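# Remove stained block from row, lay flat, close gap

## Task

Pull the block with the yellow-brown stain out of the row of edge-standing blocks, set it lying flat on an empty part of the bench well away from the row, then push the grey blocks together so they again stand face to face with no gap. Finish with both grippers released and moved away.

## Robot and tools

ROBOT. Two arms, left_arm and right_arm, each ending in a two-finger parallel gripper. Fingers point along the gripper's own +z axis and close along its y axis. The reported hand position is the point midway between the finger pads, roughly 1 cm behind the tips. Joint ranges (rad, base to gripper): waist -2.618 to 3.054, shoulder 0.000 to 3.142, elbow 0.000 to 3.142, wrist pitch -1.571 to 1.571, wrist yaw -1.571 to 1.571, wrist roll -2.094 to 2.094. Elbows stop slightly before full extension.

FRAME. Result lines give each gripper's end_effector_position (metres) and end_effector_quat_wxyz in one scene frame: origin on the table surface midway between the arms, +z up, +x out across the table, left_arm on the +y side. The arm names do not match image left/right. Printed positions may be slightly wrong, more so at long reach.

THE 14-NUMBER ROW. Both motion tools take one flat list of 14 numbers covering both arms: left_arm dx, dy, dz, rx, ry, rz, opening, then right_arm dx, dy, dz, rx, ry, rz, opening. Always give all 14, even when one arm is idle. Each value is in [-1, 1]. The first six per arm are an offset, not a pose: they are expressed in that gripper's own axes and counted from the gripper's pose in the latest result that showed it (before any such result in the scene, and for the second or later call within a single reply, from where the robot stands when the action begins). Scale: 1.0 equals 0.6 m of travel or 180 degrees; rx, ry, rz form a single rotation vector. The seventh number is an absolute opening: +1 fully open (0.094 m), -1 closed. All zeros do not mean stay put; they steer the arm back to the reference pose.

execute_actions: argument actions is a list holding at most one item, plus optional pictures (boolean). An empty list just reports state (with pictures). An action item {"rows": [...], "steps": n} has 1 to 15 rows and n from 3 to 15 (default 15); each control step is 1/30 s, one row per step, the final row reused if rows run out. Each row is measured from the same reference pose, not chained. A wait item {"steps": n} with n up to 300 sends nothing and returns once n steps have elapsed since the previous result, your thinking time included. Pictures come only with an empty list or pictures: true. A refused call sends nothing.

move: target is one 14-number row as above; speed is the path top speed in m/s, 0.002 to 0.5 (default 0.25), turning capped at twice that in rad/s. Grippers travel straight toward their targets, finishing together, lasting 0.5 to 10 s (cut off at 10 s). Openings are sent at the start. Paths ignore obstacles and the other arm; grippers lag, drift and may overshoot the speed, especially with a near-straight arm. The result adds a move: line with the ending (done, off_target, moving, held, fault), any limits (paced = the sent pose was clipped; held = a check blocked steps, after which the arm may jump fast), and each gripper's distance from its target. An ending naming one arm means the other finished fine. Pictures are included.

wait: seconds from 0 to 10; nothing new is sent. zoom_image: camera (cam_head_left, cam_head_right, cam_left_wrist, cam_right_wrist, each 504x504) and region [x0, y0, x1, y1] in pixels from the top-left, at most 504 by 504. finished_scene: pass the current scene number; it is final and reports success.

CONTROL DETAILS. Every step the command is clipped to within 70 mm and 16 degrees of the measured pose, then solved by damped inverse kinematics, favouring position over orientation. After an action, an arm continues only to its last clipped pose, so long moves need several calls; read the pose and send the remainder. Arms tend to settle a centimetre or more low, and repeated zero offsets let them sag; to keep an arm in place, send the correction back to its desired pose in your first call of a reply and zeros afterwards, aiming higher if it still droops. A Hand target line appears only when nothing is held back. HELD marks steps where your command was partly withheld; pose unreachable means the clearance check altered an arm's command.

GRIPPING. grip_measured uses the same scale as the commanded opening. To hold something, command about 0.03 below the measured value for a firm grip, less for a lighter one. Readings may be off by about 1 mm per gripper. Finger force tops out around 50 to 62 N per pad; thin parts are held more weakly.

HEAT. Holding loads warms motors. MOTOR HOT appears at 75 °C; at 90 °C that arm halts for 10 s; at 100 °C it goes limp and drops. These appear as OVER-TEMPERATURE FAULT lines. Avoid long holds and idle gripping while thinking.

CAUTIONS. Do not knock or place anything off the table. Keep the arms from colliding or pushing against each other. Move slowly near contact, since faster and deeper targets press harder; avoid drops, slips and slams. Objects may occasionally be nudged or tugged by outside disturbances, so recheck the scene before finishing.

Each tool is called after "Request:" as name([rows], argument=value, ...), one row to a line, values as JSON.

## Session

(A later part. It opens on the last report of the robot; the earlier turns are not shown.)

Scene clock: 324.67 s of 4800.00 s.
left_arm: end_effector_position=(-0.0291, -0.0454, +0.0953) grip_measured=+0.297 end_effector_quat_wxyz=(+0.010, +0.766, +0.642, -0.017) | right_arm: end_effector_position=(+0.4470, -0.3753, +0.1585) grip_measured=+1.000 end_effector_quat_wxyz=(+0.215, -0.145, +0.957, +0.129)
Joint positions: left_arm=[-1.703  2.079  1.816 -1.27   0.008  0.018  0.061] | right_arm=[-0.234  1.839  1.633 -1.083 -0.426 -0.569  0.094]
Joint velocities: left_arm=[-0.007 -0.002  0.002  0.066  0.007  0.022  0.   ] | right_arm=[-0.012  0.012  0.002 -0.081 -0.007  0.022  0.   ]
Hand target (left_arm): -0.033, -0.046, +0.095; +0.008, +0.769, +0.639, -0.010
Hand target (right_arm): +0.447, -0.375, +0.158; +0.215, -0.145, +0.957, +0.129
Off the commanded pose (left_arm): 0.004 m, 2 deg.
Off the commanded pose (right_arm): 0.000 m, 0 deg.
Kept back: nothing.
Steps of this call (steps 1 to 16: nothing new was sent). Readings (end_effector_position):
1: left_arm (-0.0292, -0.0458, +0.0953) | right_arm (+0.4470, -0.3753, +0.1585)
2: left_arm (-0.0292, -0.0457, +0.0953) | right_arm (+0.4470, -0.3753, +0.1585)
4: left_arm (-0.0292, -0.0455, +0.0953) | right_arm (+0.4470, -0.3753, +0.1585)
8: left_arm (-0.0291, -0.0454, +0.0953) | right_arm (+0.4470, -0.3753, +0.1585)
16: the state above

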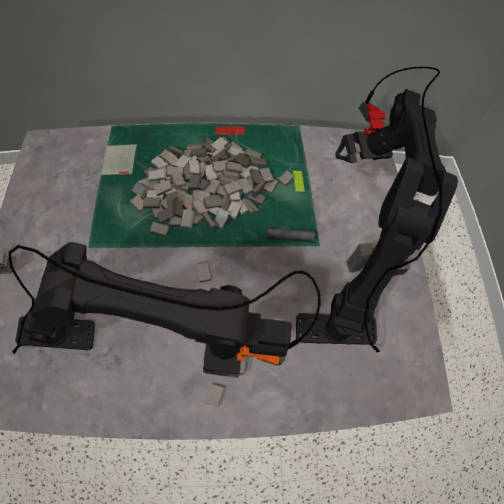

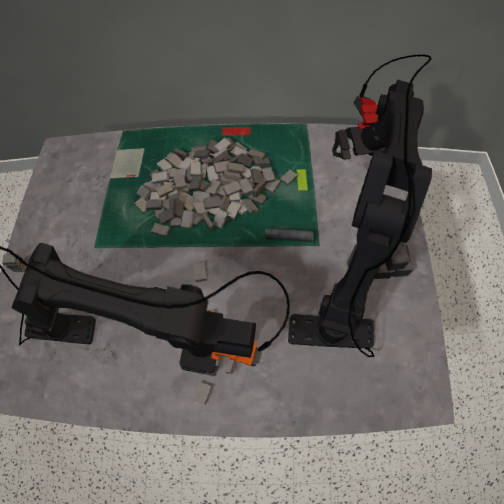

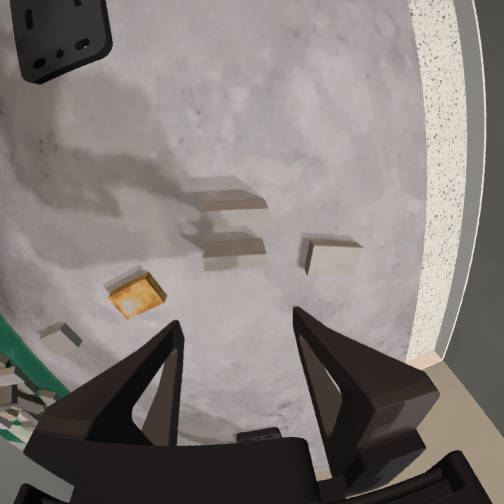

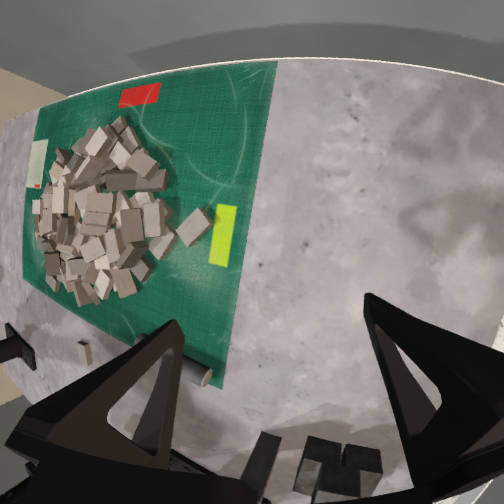

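Request:
move(target=[0.035,0,0.05,0,0,0,0.3,0,0,0,0,0,0,1], speed=0.08)

Scene clock: 325.93 s of 4800.00 s.
left_arm: end_effector_position=(-0.0261, -0.0266, +0.0623) grip_measured=+0.297 end_effector_quat_wxyz=(+0.004, +0.766, +0.642, -0.011) | right_arm: end_effector_position=(+0.4470, -0.3753, +0.1585) grip_measured=+1.000 end_effector_quat_wxyz=(+0.215, -0.145, +0.957, +0.129)
Joint positions: left_arm=[-1.703  2.031  1.614 -1.131  0.008  0.018  0.061] | right_arm=[-0.234  1.839  1.633 -1.083 -0.426 -0.569  0.094]
Joint velocities: left_arm=[ 0.002  0.012 -0.017  0.022 -0.051  0.022  0.   ] | right_arm=[ 0.022 -0.007 -0.007 -0.051  0.081 -0.022  0.   ]
Hand target (left_arm): -0.026, -0.026, +0.065; +0.010, +0.766, +0.642, -0.017
Hand target (right_arm): +0.447, -0.375, +0.158; +0.215, -0.145, +0.957, +0.129
Off the commanded pose (left_arm): 0.002 m, 1 deg.
Off the commanded pose (right_arm): 0.000 m, 0 deg.
Kept back: nothing.
move: done

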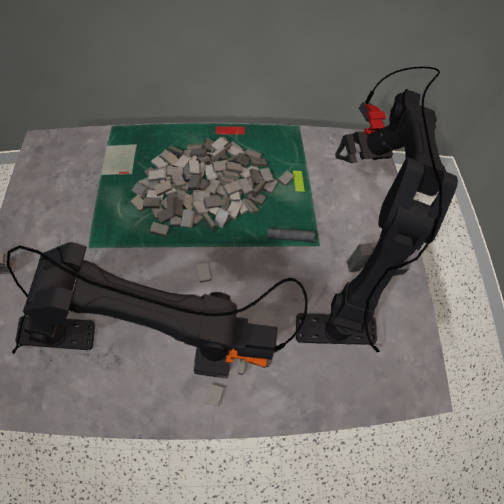

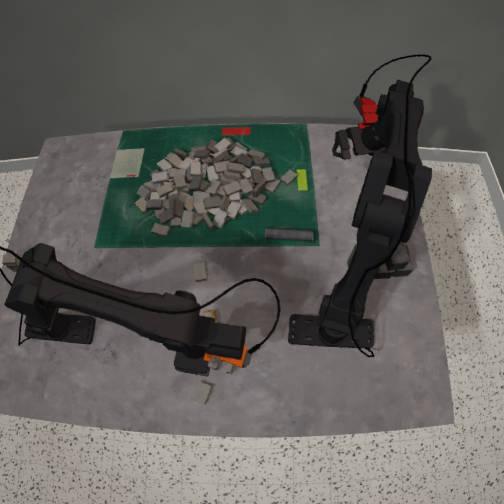

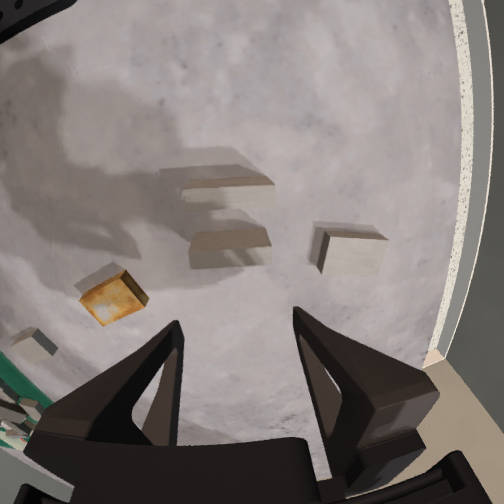

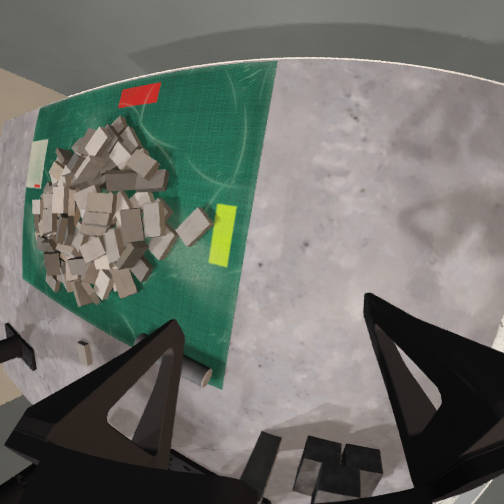

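Request:
move(target=[-0.06,0,0,0,0,0,0.3,0,0,0,0,0,0,1], speed=0.08)

Scene clock: 327.13 s of 4800.00 s.
left_arm: end_effector_position=(-0.0317, -0.0613, +0.0639) grip_measured=+0.297 end_effector_quat_wxyz=(+0.009, +0.766, +0.642, -0.016) | right_arm: end_effector_position=(+0.4470, -0.3753, +0.1584) grip_measured=+1.000 end_effector_quat_wxyz=(+0.215, -0.145, +0.957, +0.129)
Joint positions: left_arm=[-1.703  2.158  1.814 -1.19   0.008  0.018  0.061] | right_arm=[-0.234  1.839  1.633 -1.083 -0.426 -0.569  0.094]
Joint velocities: left_arm=[-0.002 -0.007  0.002 -0.007  0.007 -0.007 -0.001] | right_arm=[ 0.002 -0.022 -0.012 -0.007  0.066 -0.051  0.   ]
Hand target (left_arm): -0.032, -0.062, +0.063; +0.005, +0.766, +0.642, -0.011
Hand target (right_arm): +0.447, -0.375, +0.158; +0.215, -0.145, +0.957, +0.129
Off the commanded pose (left_arm): 0.001 m, 1 deg.
Off the commanded pose (right_arm): 0.000 m, 0 deg.
Kept back: nothing.
move: done

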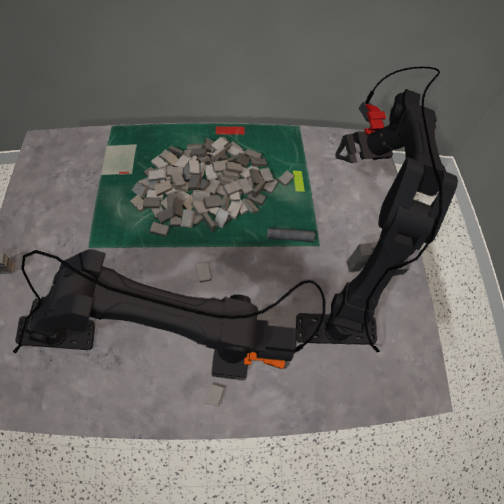

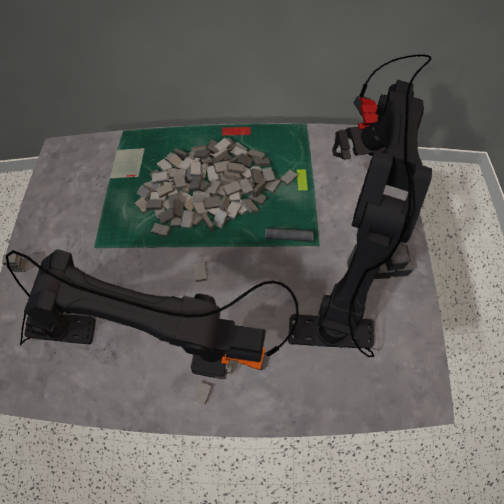

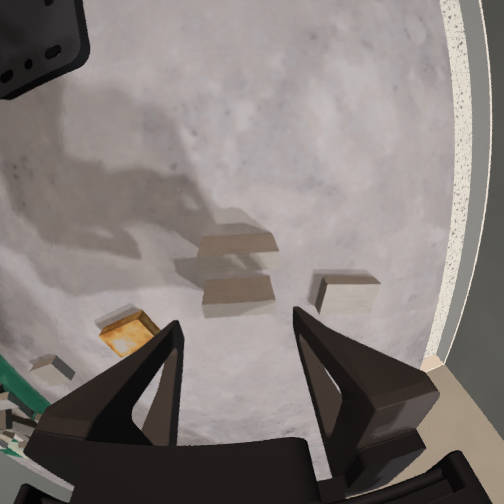

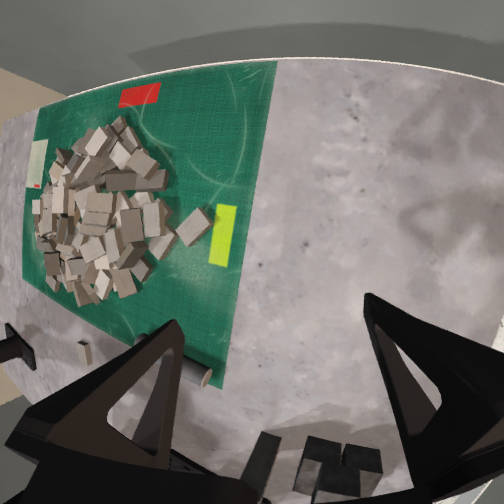

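Request:
move(target=[-0.005,0,0.068,0,0,0,0.3,0,0,0,0,0,0,1], speed=0.05)

Request:
move(target=[0,0,0,0,0,0,-0.22,0,0,0,0,0,0,1])

Request:
move(target=[0,0,-0.02,0,0,0,-0.22,0,0,0,0,0,0,1], speed=0.04)

Scene clock: 328.63 s of 4800.00 s.
left_arm: end_effector_position=(-0.0328, -0.0682, +0.0336) grip_measured=+0.297 end_effector_quat_wxyz=(+0.015, +0.766, +0.642, -0.023) | right_arm: end_effector_position=(+0.4470, -0.3754, +0.1584) grip_measured=+1.000 end_effector_quat_wxyz=(+0.215, -0.145, +0.957, +0.129)
Joint positions: left_arm=[-1.703  2.19   1.742 -1.07   0.008  0.018  0.061] | right_arm=[-0.234  1.839  1.633 -1.083 -0.426 -0.569  0.094]
Joint velocities: left_arm=[ 0.017 -0.002 -0.022  0.037  0.007 -0.051 -0.   ] | right_arm=[ 0.012 -0.002  0.007  0.022 -0.022  0.022  0.   ]
Hand target (left_arm): -0.032, -0.065, +0.023; +0.009, +0.766, +0.642, -0.016
Hand target (right_arm): +0.447, -0.375, +0.158; +0.215, -0.145, +0.957, +0.129
Off the commanded pose (left_arm): 0.011 m, 1 deg.
Off the commanded pose (right_arm): 0.000 m, 0 deg.
Kept back: nothing.
move: off_target (left_arm)

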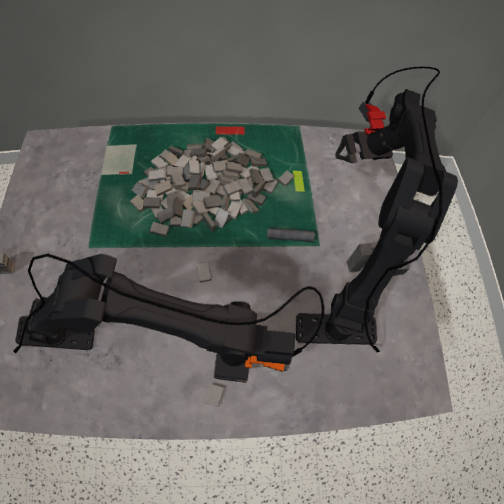

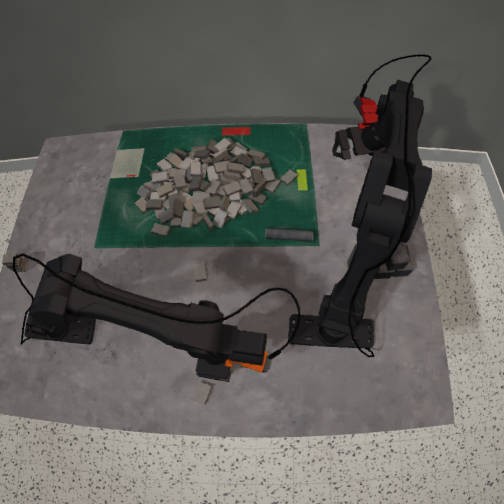

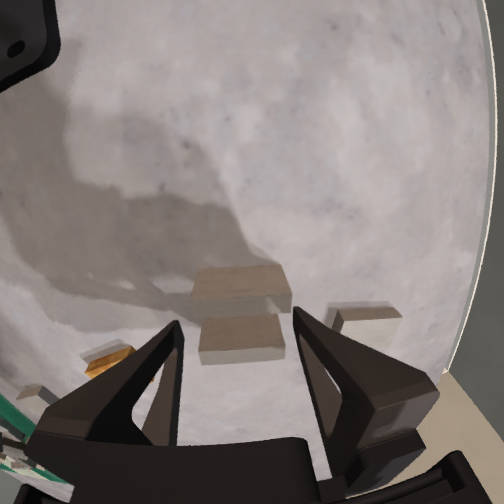

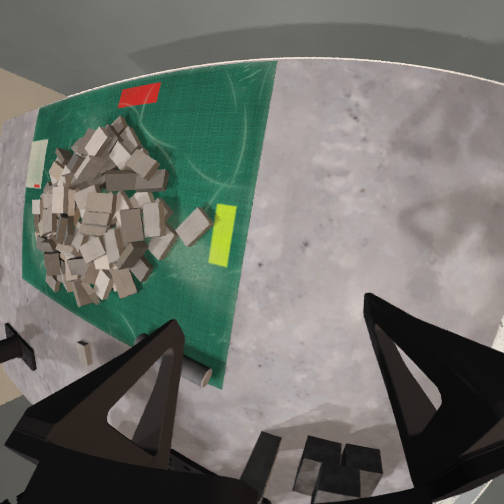

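Scene clock: 329.13 s of 4800.00 s.
left_arm: end_effector_position=(-0.0328, -0.0682, +0.0337) grip_measured=-0.096 end_effector_quat_wxyz=(+0.015, +0.766, +0.642, -0.023) | right_arm: end_effector_position=(+0.4470, -0.3754, +0.1584) grip_measured=+1.000 end_effector_quat_wxyz=(+0.215, -0.145, +0.957, +0.129)
Joint positions: left_arm=[-1.703  2.19   1.742 -1.07   0.008  0.018  0.042] | right_arm=[-0.234  1.839  1.633 -1.083 -0.426 -0.569  0.094]
Joint velocities: left_arm=[ 0.007 -0.012 -0.012  0.007 -0.037 -0.007  0.001] | right_arm=[ 0.012  0.007 -0.002  0.051 -0.081 -0.037  0.   ]
Hand target (left_arm): -0.033, -0.068, +0.034; +0.015, +0.766, +0.642, -0.023
Hand target (right_arm): +0.447, -0.375, +0.158; +0.215, -0.145, +0.957, +0.129
Off the commanded pose (left_arm): 0.000 m, 0 deg.
Off the commanded pose (right_arm): 0.000 m, 0 deg.
Kept back: nothing.
move: done

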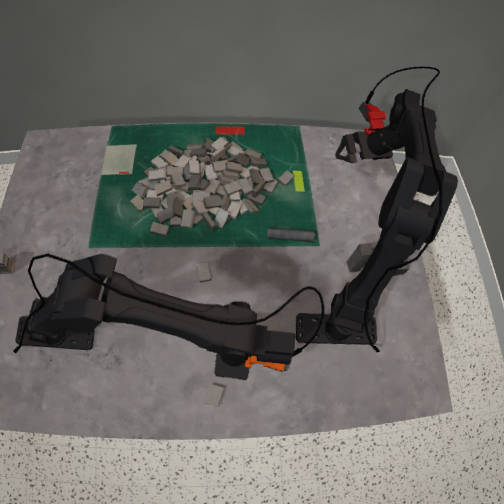

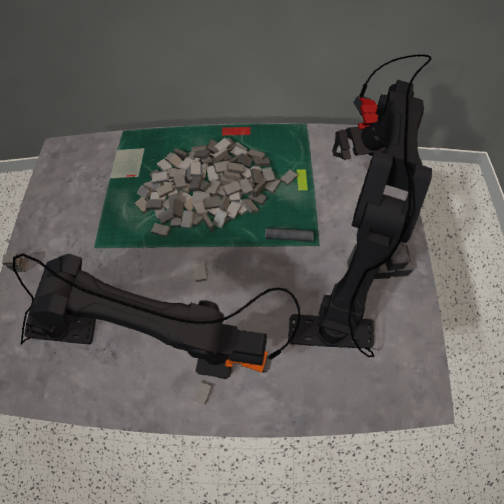

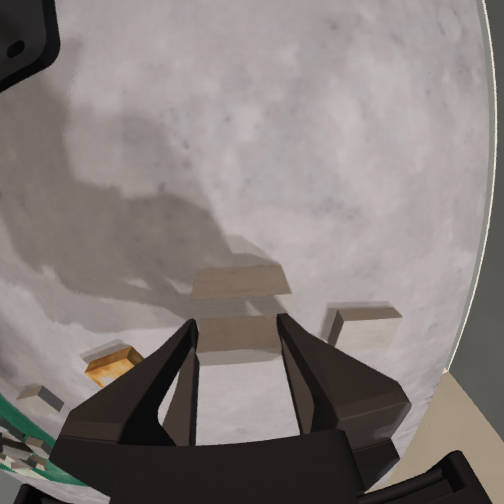

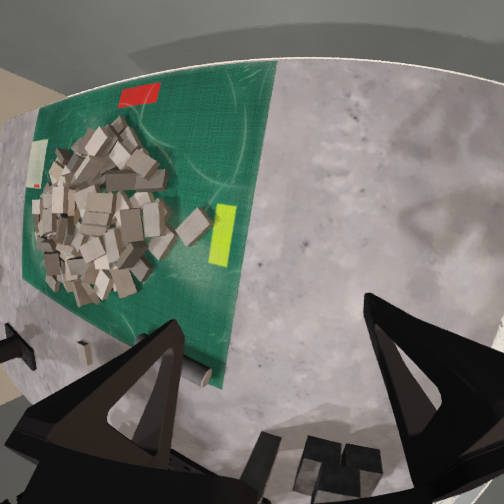

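Scene clock: 329.93 s of 4800.00 s.
left_arm: end_effector_position=(-0.0321, -0.0637, +0.0335) grip_measured=-0.096 end_effector_quat_wxyz=(+0.008, +0.766, +0.642, -0.016) | right_arm: end_effector_position=(+0.4470, -0.3755, +0.1584) grip_measured=+1.000 end_effector_quat_wxyz=(+0.215, -0.144, +0.957, +0.128)
Joint positions: left_arm=[-1.703  2.19   1.742 -1.089  0.008  0.018  0.042] | right_arm=[-0.234  1.839  1.633 -1.083 -0.425 -0.569  0.094]
Joint velocities: left_arm=[-0.002  0.017 -0.012 -0.022  0.022  0.037 -0.001] | right_arm=[ 0.002 -0.007 -0.007  0.007 -0.007  0.007  0.   ]
Hand target (left_arm): -0.033, -0.067, +0.046; +0.015, +0.766, +0.642, -0.023
Hand target (right_arm): +0.447, -0.375, +0.158; +0.215, -0.145, +0.957, +0.129
Off the commanded pose (left_arm): 0.013 m, 1 deg.
Off the commanded pose (right_arm): 0.000 m, 0 deg.
Kept back: nothing.
move: off_target (left_arm)

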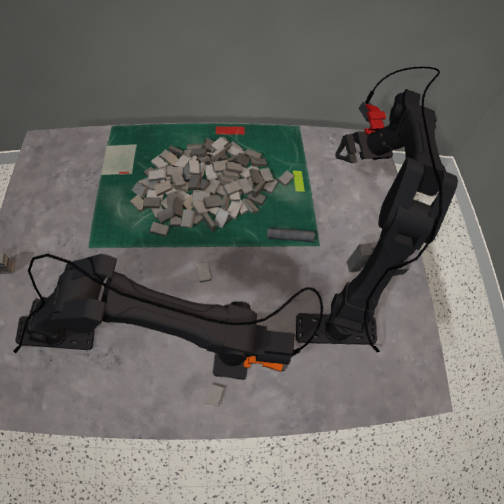

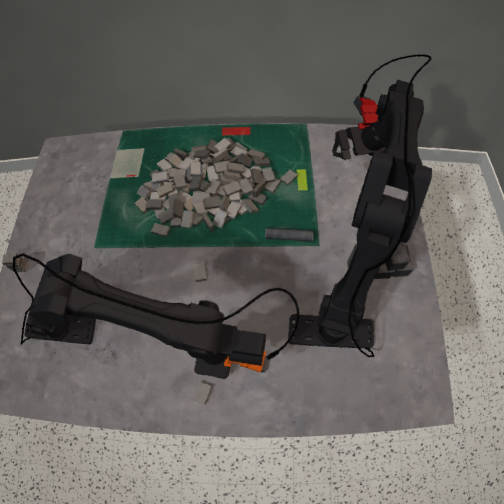

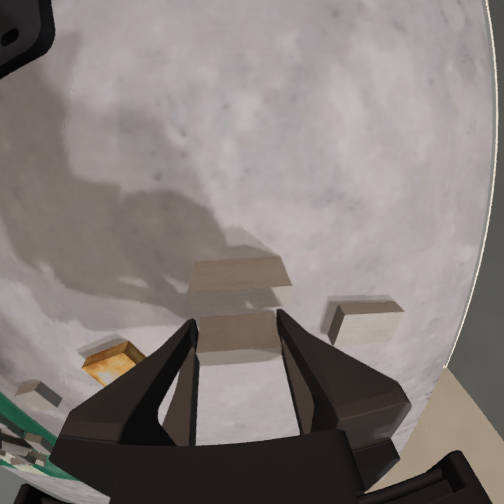

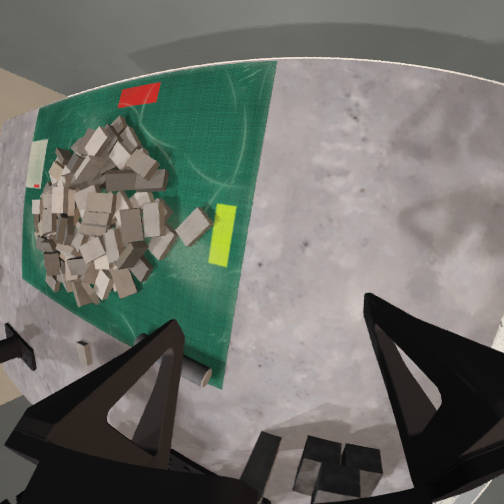

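Request:
move(target=[-0.02,0,-0.035,0,0,0,-0.22,0,0,0,0,0,0,1], speed=0.04)

Scene clock: 332.57 s of 4800.00 s.
left_arm: end_effector_position=(-0.0336, -0.0731, +0.0535) grip_measured=-0.096 end_effector_quat_wxyz=(+0.011, +0.766, +0.642, -0.019) | right_arm: end_effector_position=(+0.4470, -0.3755, +0.1584) grip_measured=+1.000 end_effector_quat_wxyz=(+0.214, -0.144, +0.957, +0.128)
Joint positions: left_arm=[-1.703  2.208  1.853 -1.173  0.008  0.018  0.042] | right_arm=[-0.234  1.839  1.633 -1.083 -0.425 -0.569  0.094]
Joint velocities: left_arm=[-0.007 -0.032 -0.012 -0.007  0.007  0.037  0.001] | right_arm=[-0.012 -0.012 -0.007 -0.007  0.007  0.007  0.   ]
Hand target (left_arm): -0.034, -0.075, +0.055; +0.009, +0.766, +0.642, -0.016
Hand target (right_arm): +0.447, -0.375, +0.158; +0.215, -0.144, +0.957, +0.128
Off the commanded pose (left_arm): 0.002 m, 0 deg.
Off the commanded pose (right_arm): 0.000 m, 0 deg.
Kept back: nothing.
move: done

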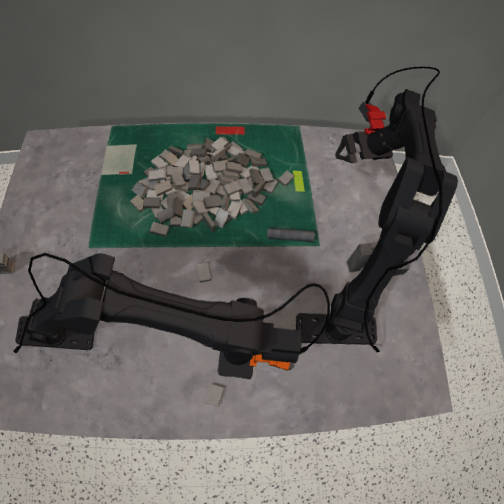

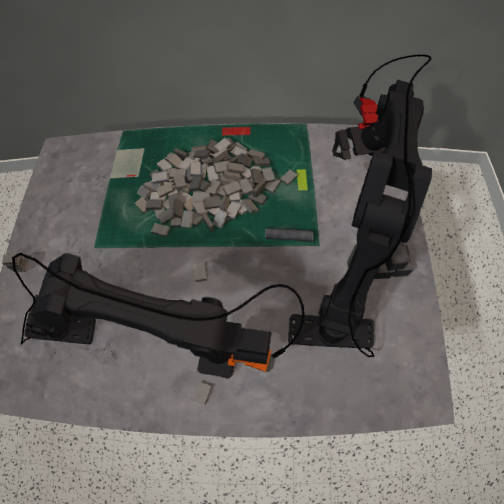

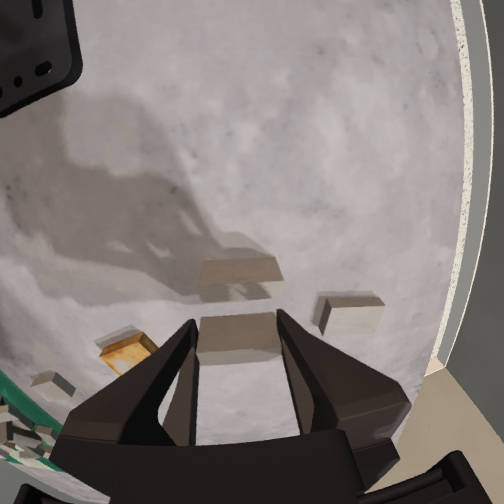

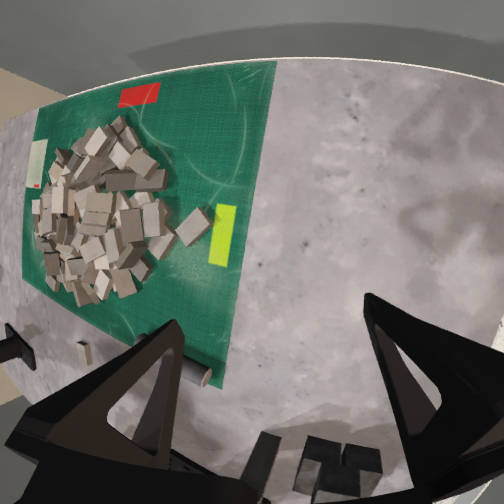

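Request:
move(target=[-0.018,0,0,0,0,0,-0.22,0,0,0,0,0,0,1], speed=0.03)

Request:
move(target=[0,0,0.045,0,0,0,-0.22,0,0,0,0,0,0,1], speed=0.03)

Scene clock: 333.53 s of 4800.00 s.
left_arm: end_effector_position=(-0.0351, -0.0826, +0.0527) grip_measured=-0.096 end_effector_quat_wxyz=(+0.014, +0.766, +0.642, -0.022) | right_arm: end_effector_position=(+0.4470, -0.3755, +0.1584) grip_measured=+1.000 end_effector_quat_wxyz=(+0.214, -0.144, +0.957, +0.128)
Joint positions: left_arm=[-1.703  2.241  1.903 -1.181  0.008  0.018  0.042] | right_arm=[-0.234  1.839  1.633 -1.083 -0.425 -0.569  0.094]
Joint velocities: left_arm=[ 0.002  0.007  0.007 -0.051  0.007  0.037 -0.   ] | right_arm=[-0.017  0.007 -0.022 -0.022  0.022 -0.095  0.   ]
Hand target (left_arm): -0.035, -0.084, +0.054; +0.011, +0.766, +0.642, -0.019
Hand target (right_arm): +0.447, -0.375, +0.158; +0.215, -0.144, +0.957, +0.128
Off the commanded pose (left_arm): 0.002 m, 1 deg.
Off the commanded pose (right_arm): 0.000 m, 0 deg.
Kept back: nothing.
move: done

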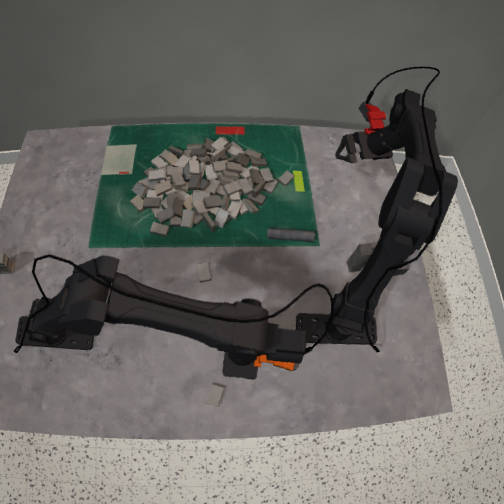

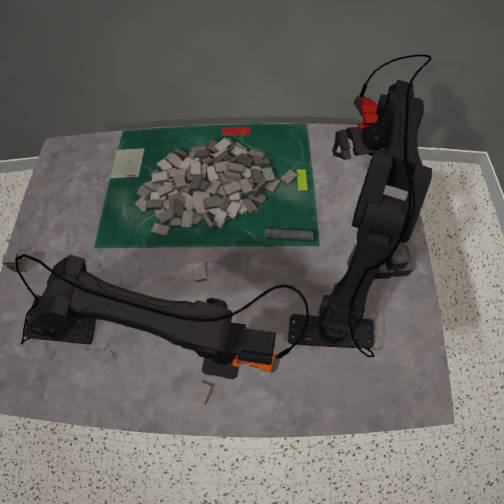

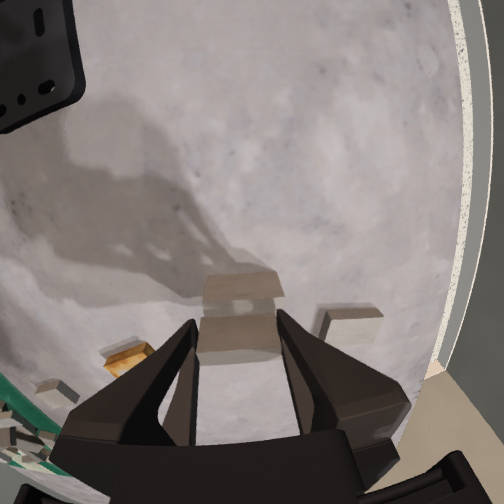

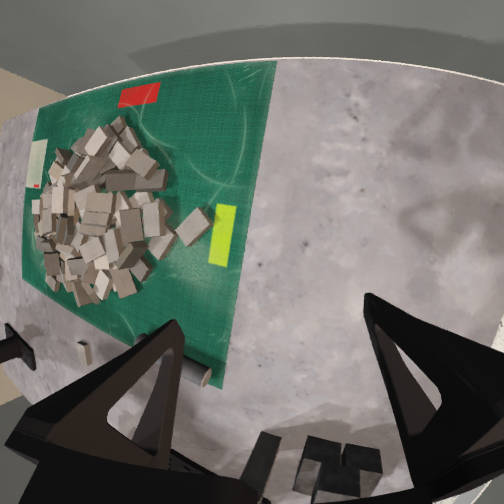

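Scene clock: 334.67 s of 4800.00 s.
left_arm: end_effector_position=(-0.0357, -0.0837, +0.0466) grip_measured=-0.096 end_effector_quat_wxyz=(+0.017, +0.766, +0.642, -0.027) | right_arm: end_effector_position=(+0.4469, -0.3756, +0.1583) grip_measured=+1.000 end_effector_quat_wxyz=(+0.214, -0.144, +0.957, +0.128)
Joint positions: left_arm=[-1.703  2.238  1.873 -1.144  0.01   0.018  0.042] | right_arm=[-0.234  1.839  1.633 -1.083 -0.424 -0.569  0.094]
Joint velocities: left_arm=[-0.002 -0.002 -0.012 -0.11  -0.022 -0.007  0.001] | right_arm=[ 0.002  0.002  0.007  0.081  0.007 -0.007  0.   ]
Hand target (left_arm): -0.035, -0.083, +0.026; +0.013, +0.766, +0.642, -0.021
Hand target (right_arm): +0.447, -0.376, +0.158; +0.214, -0.144, +0.957, +0.128
Off the commanded pose (left_arm): 0.021 m, 1 deg.
Off the commanded pose (right_arm): 0.000 m, 0 deg.
Kept back: nothing.
move: off_target (left_arm)

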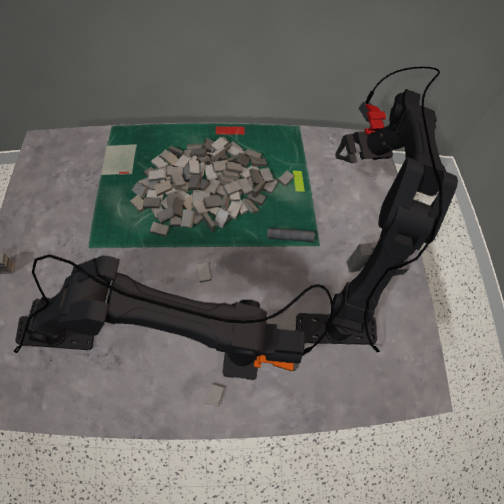

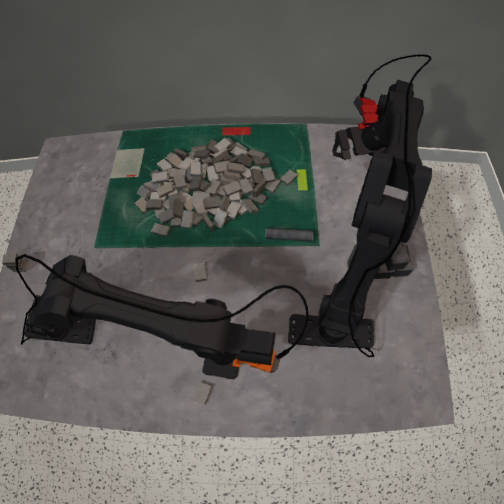

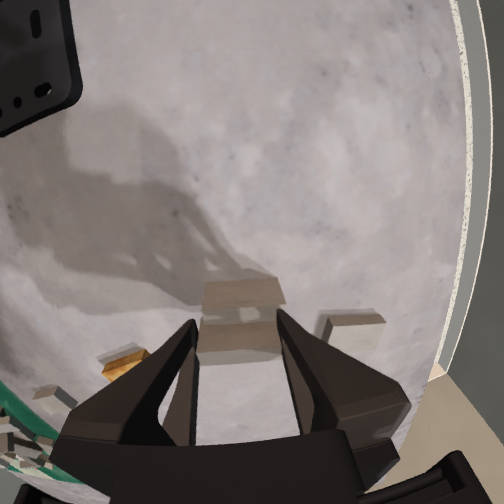

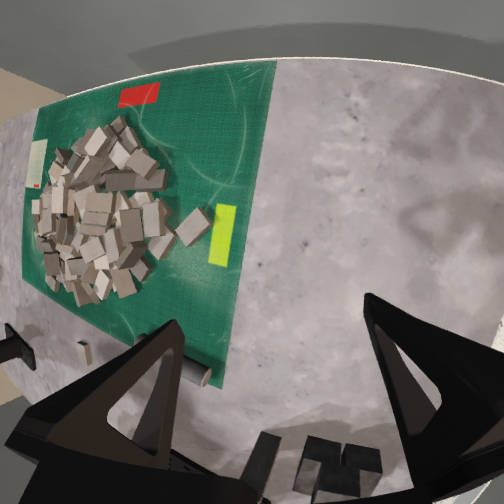

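Request:
move(target=[0.015,0,-0.005,0,0,0,-0.22,0,0,0,0,0,0,1], speed=0.04)

Request:
move(target=[0,0,0.04,0,0,0,-0.22,0,0,0,0,0,0,1], speed=0.06)

Scene clock: 335.60 s of 4800.00 s.
left_arm: end_effector_position=(-0.0347, -0.0779, +0.0477) grip_measured=-0.096 end_effector_quat_wxyz=(+0.016, +0.766, +0.642, -0.025) | right_arm: end_effector_position=(+0.4469, -0.3757, +0.1583) grip_measured=+1.000 end_effector_quat_wxyz=(+0.214, -0.144, +0.958, +0.128)
Joint positions: left_arm=[-1.703  2.215  1.84  -1.137  0.01   0.018  0.042] | right_arm=[-0.234  1.839  1.633 -1.083 -0.424 -0.569  0.094]
Joint velocities: left_arm=[-0.022 -0.017  0.002  0.022 -0.037 -0.037  0.   ] | right_arm=[ 0.017  0.002 -0.032  0.022  0.051 -0.007  0.   ]
Hand target (left_arm): -0.034, -0.075, +0.049; +0.017, +0.766, +0.642, -0.026
Hand target (right_arm): +0.447, -0.376, +0.158; +0.214, -0.144, +0.957, +0.128
Off the commanded pose (left_arm): 0.003 m, 0 deg.
Off the commanded pose (right_arm): 0.000 m, 0 deg.
Kept back: nothing.
move: done

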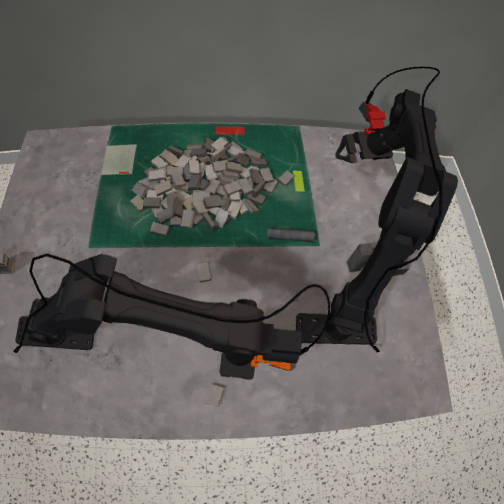

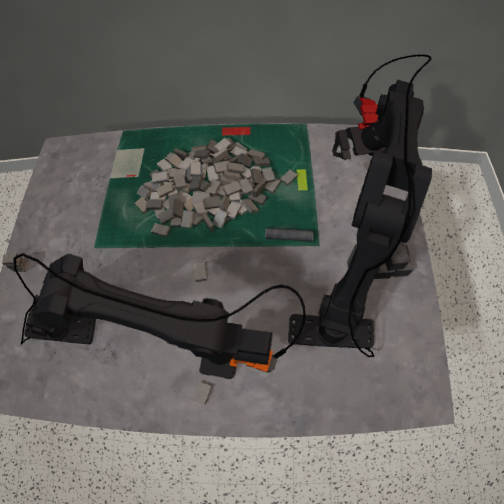

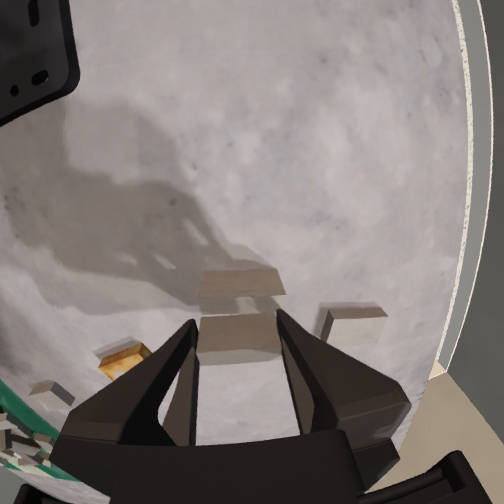

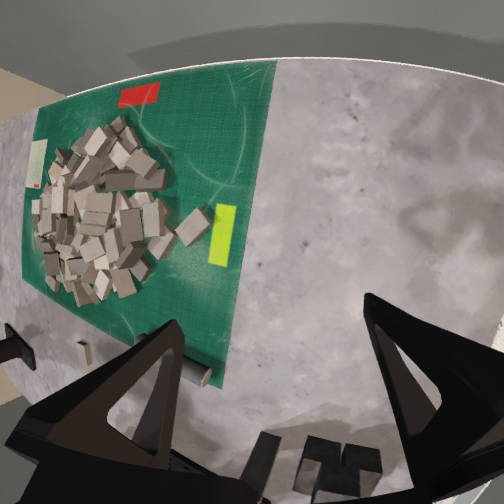

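Scene clock: 336.30 s of 4800.00 s.
left_arm: end_effector_position=(-0.0349, -0.0779, +0.0461) grip_measured=-0.096 end_effector_quat_wxyz=(+0.017, +0.766, +0.642, -0.028) | right_arm: end_effector_position=(+0.4469, -0.3757, +0.1583) grip_measured=+1.000 end_effector_quat_wxyz=(+0.214, -0.144, +0.958, +0.128)
Joint positions: left_arm=[-1.703  2.209  1.823 -1.119  0.011  0.018  0.042] | right_arm=[-0.234  1.839  1.633 -1.083 -0.424 -0.569  0.094]
Joint velocities: left_arm=[-0.002 -0.022  0.002  0.022 -0.007 -0.007  0.002] | right_arm=[ 0.007 -0.002  0.002 -0.022  0.051  0.007  0.   ]
Hand target (left_arm): -0.035, -0.078, +0.024; +0.015, +0.766, +0.642, -0.025
Hand target (right_arm): +0.447, -0.376, +0.158; +0.214, -0.144, +0.957, +0.128
Off the commanded pose (left_arm): 0.022 m, 0 deg.
Off the commanded pose (right_arm): 0.000 m, 0 deg.
Kept back: nothing.
move: off_target (left_arm)

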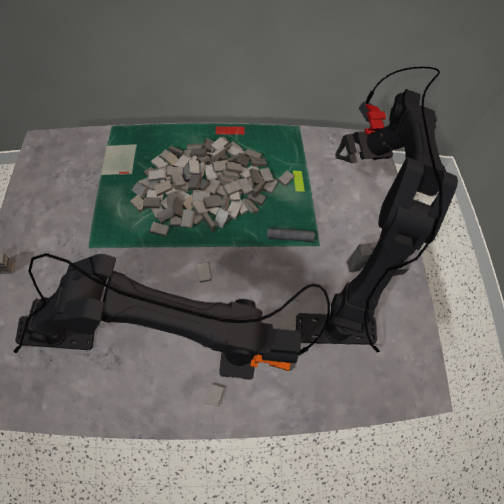

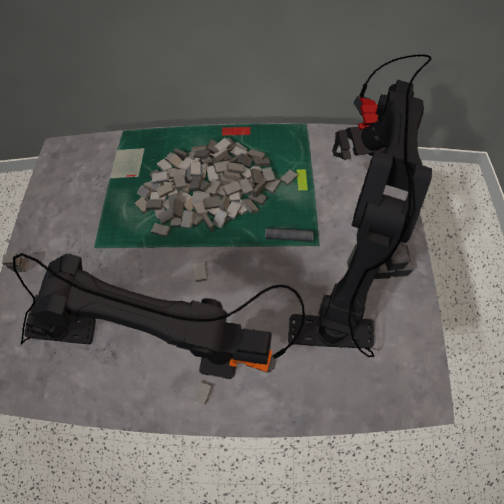

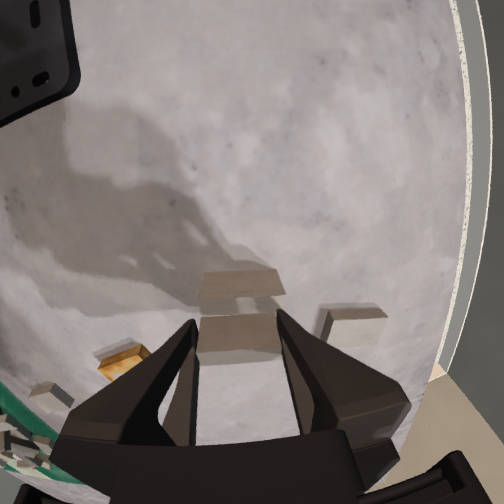

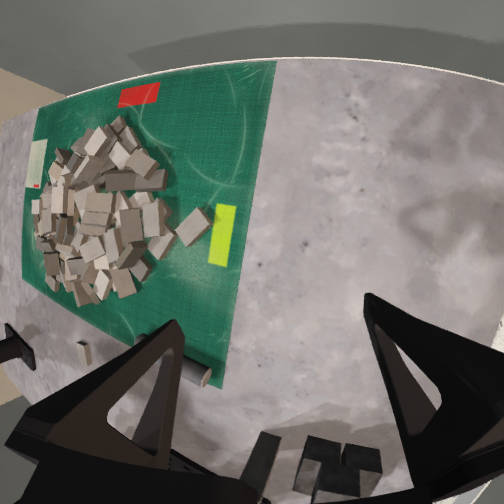

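Request:
move(target=[0,0,0,0,0,0,0.2,0,0,0,0,0,0,1])

Request:
move(target=[0,0,-0.09,0,0,0,0.2,0,0,0,0,0,0,1], speed=0.08)

Scene clock: 337.23 s of 4800.00 s.
left_arm: end_effector_position=(-0.0349, -0.0778, +0.0472) grip_measured=+0.197 end_effector_quat_wxyz=(+0.018, +0.766, +0.642, -0.029) | right_arm: end_effector_position=(+0.4469, -0.3757, +0.1583) grip_measured=+1.000 end_effector_quat_wxyz=(+0.214, -0.144, +0.958, +0.128)
Joint positions: left_arm=[-1.703  2.206  1.823 -1.12   0.011  0.018  0.056] | right_arm=[-0.234  1.839  1.633 -1.083 -0.424 -0.569  0.094]
Joint velocities: left_arm=[-0.002  0.007  0.007  0.007  0.037 -0.066 -0.001] | right_arm=[ 0.012 -0.007 -0.002  0.007  0.007  0.007  0.   ]
Hand target (left_arm): -0.035, -0.078, +0.046; +0.017, +0.766, +0.642, -0.028
Hand target (right_arm): +0.447, -0.376, +0.158; +0.214, -0.144, +0.958, +0.128
Off the commanded pose (left_arm): 0.001 m, 0 deg.
Off the commanded pose (right_arm): 0.000 m, 0 deg.
Kept back: nothing.
move: done

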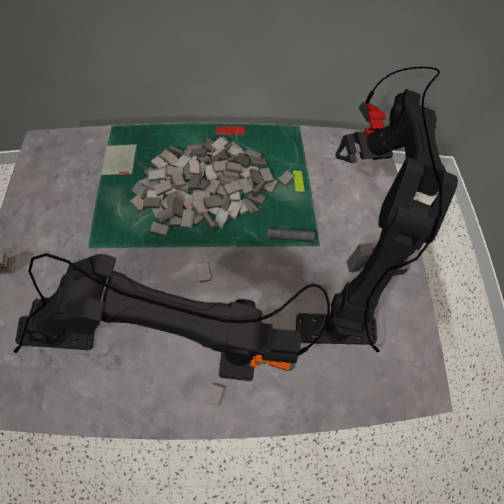

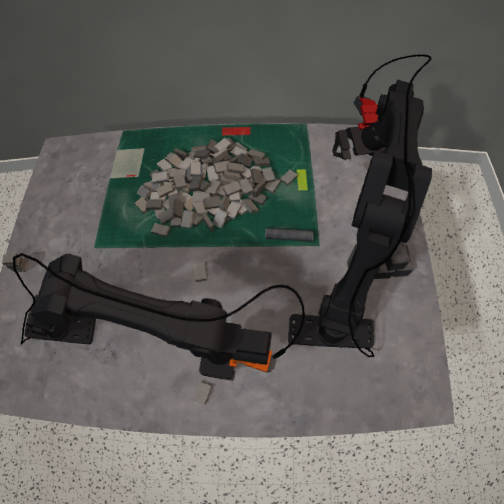

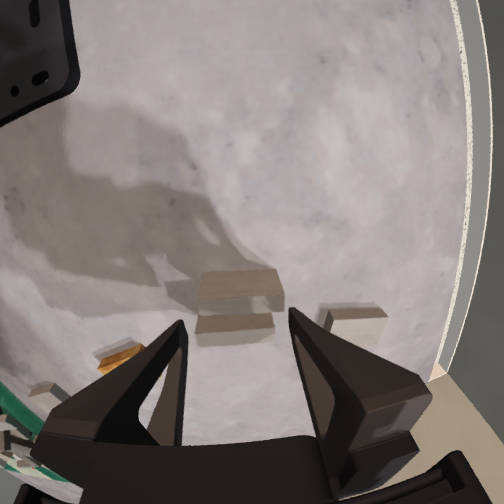

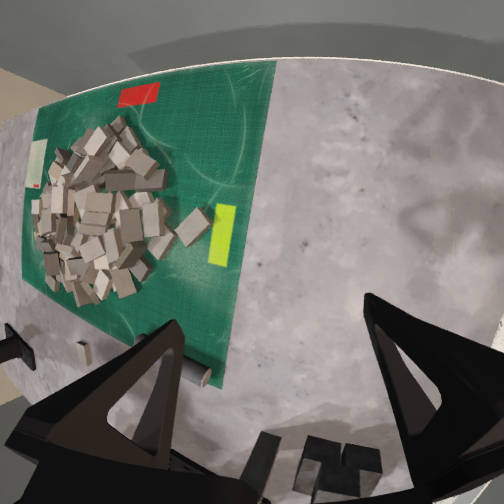

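Scene clock: 338.47 s of 4800.00 s.
left_arm: end_effector_position=(-0.0343, -0.0737, +0.0903) grip_measured=+0.197 end_effector_quat_wxyz=(+0.014, +0.766, +0.642, -0.024) | right_arm: end_effector_position=(+0.4469, -0.3757, +0.1583) grip_measured=+1.000 end_effector_quat_wxyz=(+0.214, -0.144, +0.958, +0.128)
Joint positions: left_arm=[-1.703  2.191  1.97  -1.296  0.011  0.018  0.056] | right_arm=[-0.234  1.839  1.633 -1.083 -0.424 -0.569  0.094]
Joint velocities: left_arm=[-0.002 -0.017 -0.002 -0.051 -0.022  0.066  0.   ] | right_arm=[-0.007 -0.002  0.012  0.007  0.007  0.007  0.   ]
Hand target (left_arm): -0.034, -0.074, +0.101; +0.018, +0.766, +0.642, -0.029
Hand target (right_arm): +0.447, -0.376, +0.158; +0.214, -0.144, +0.958, +0.128
Off the commanded pose (left_arm): 0.011 m, 1 deg.
Off the commanded pose (right_arm): 0.000 m, 0 deg.
Kept back: nothing.
move: off_target (left_arm)

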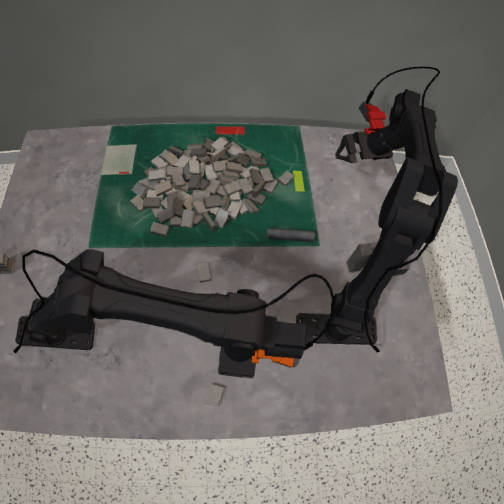

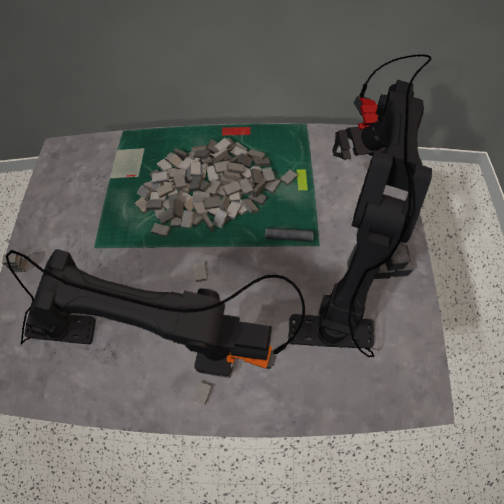

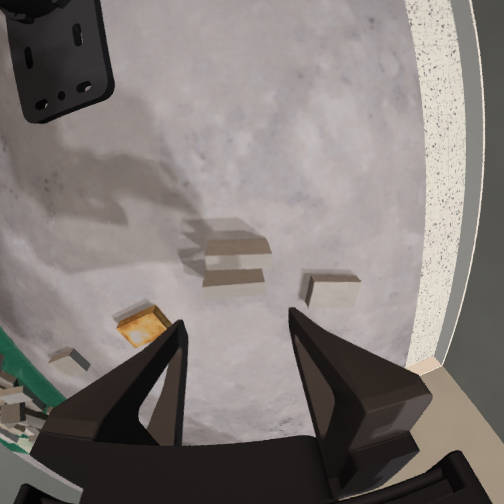

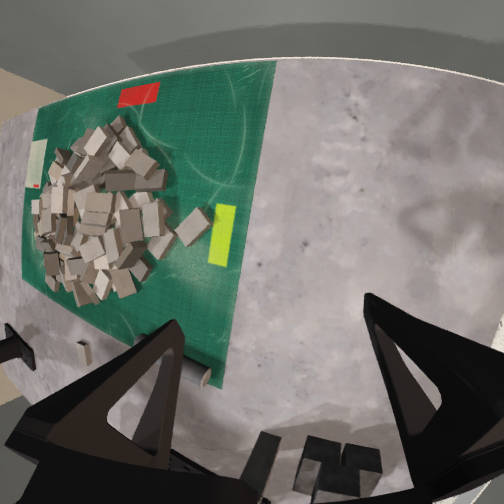

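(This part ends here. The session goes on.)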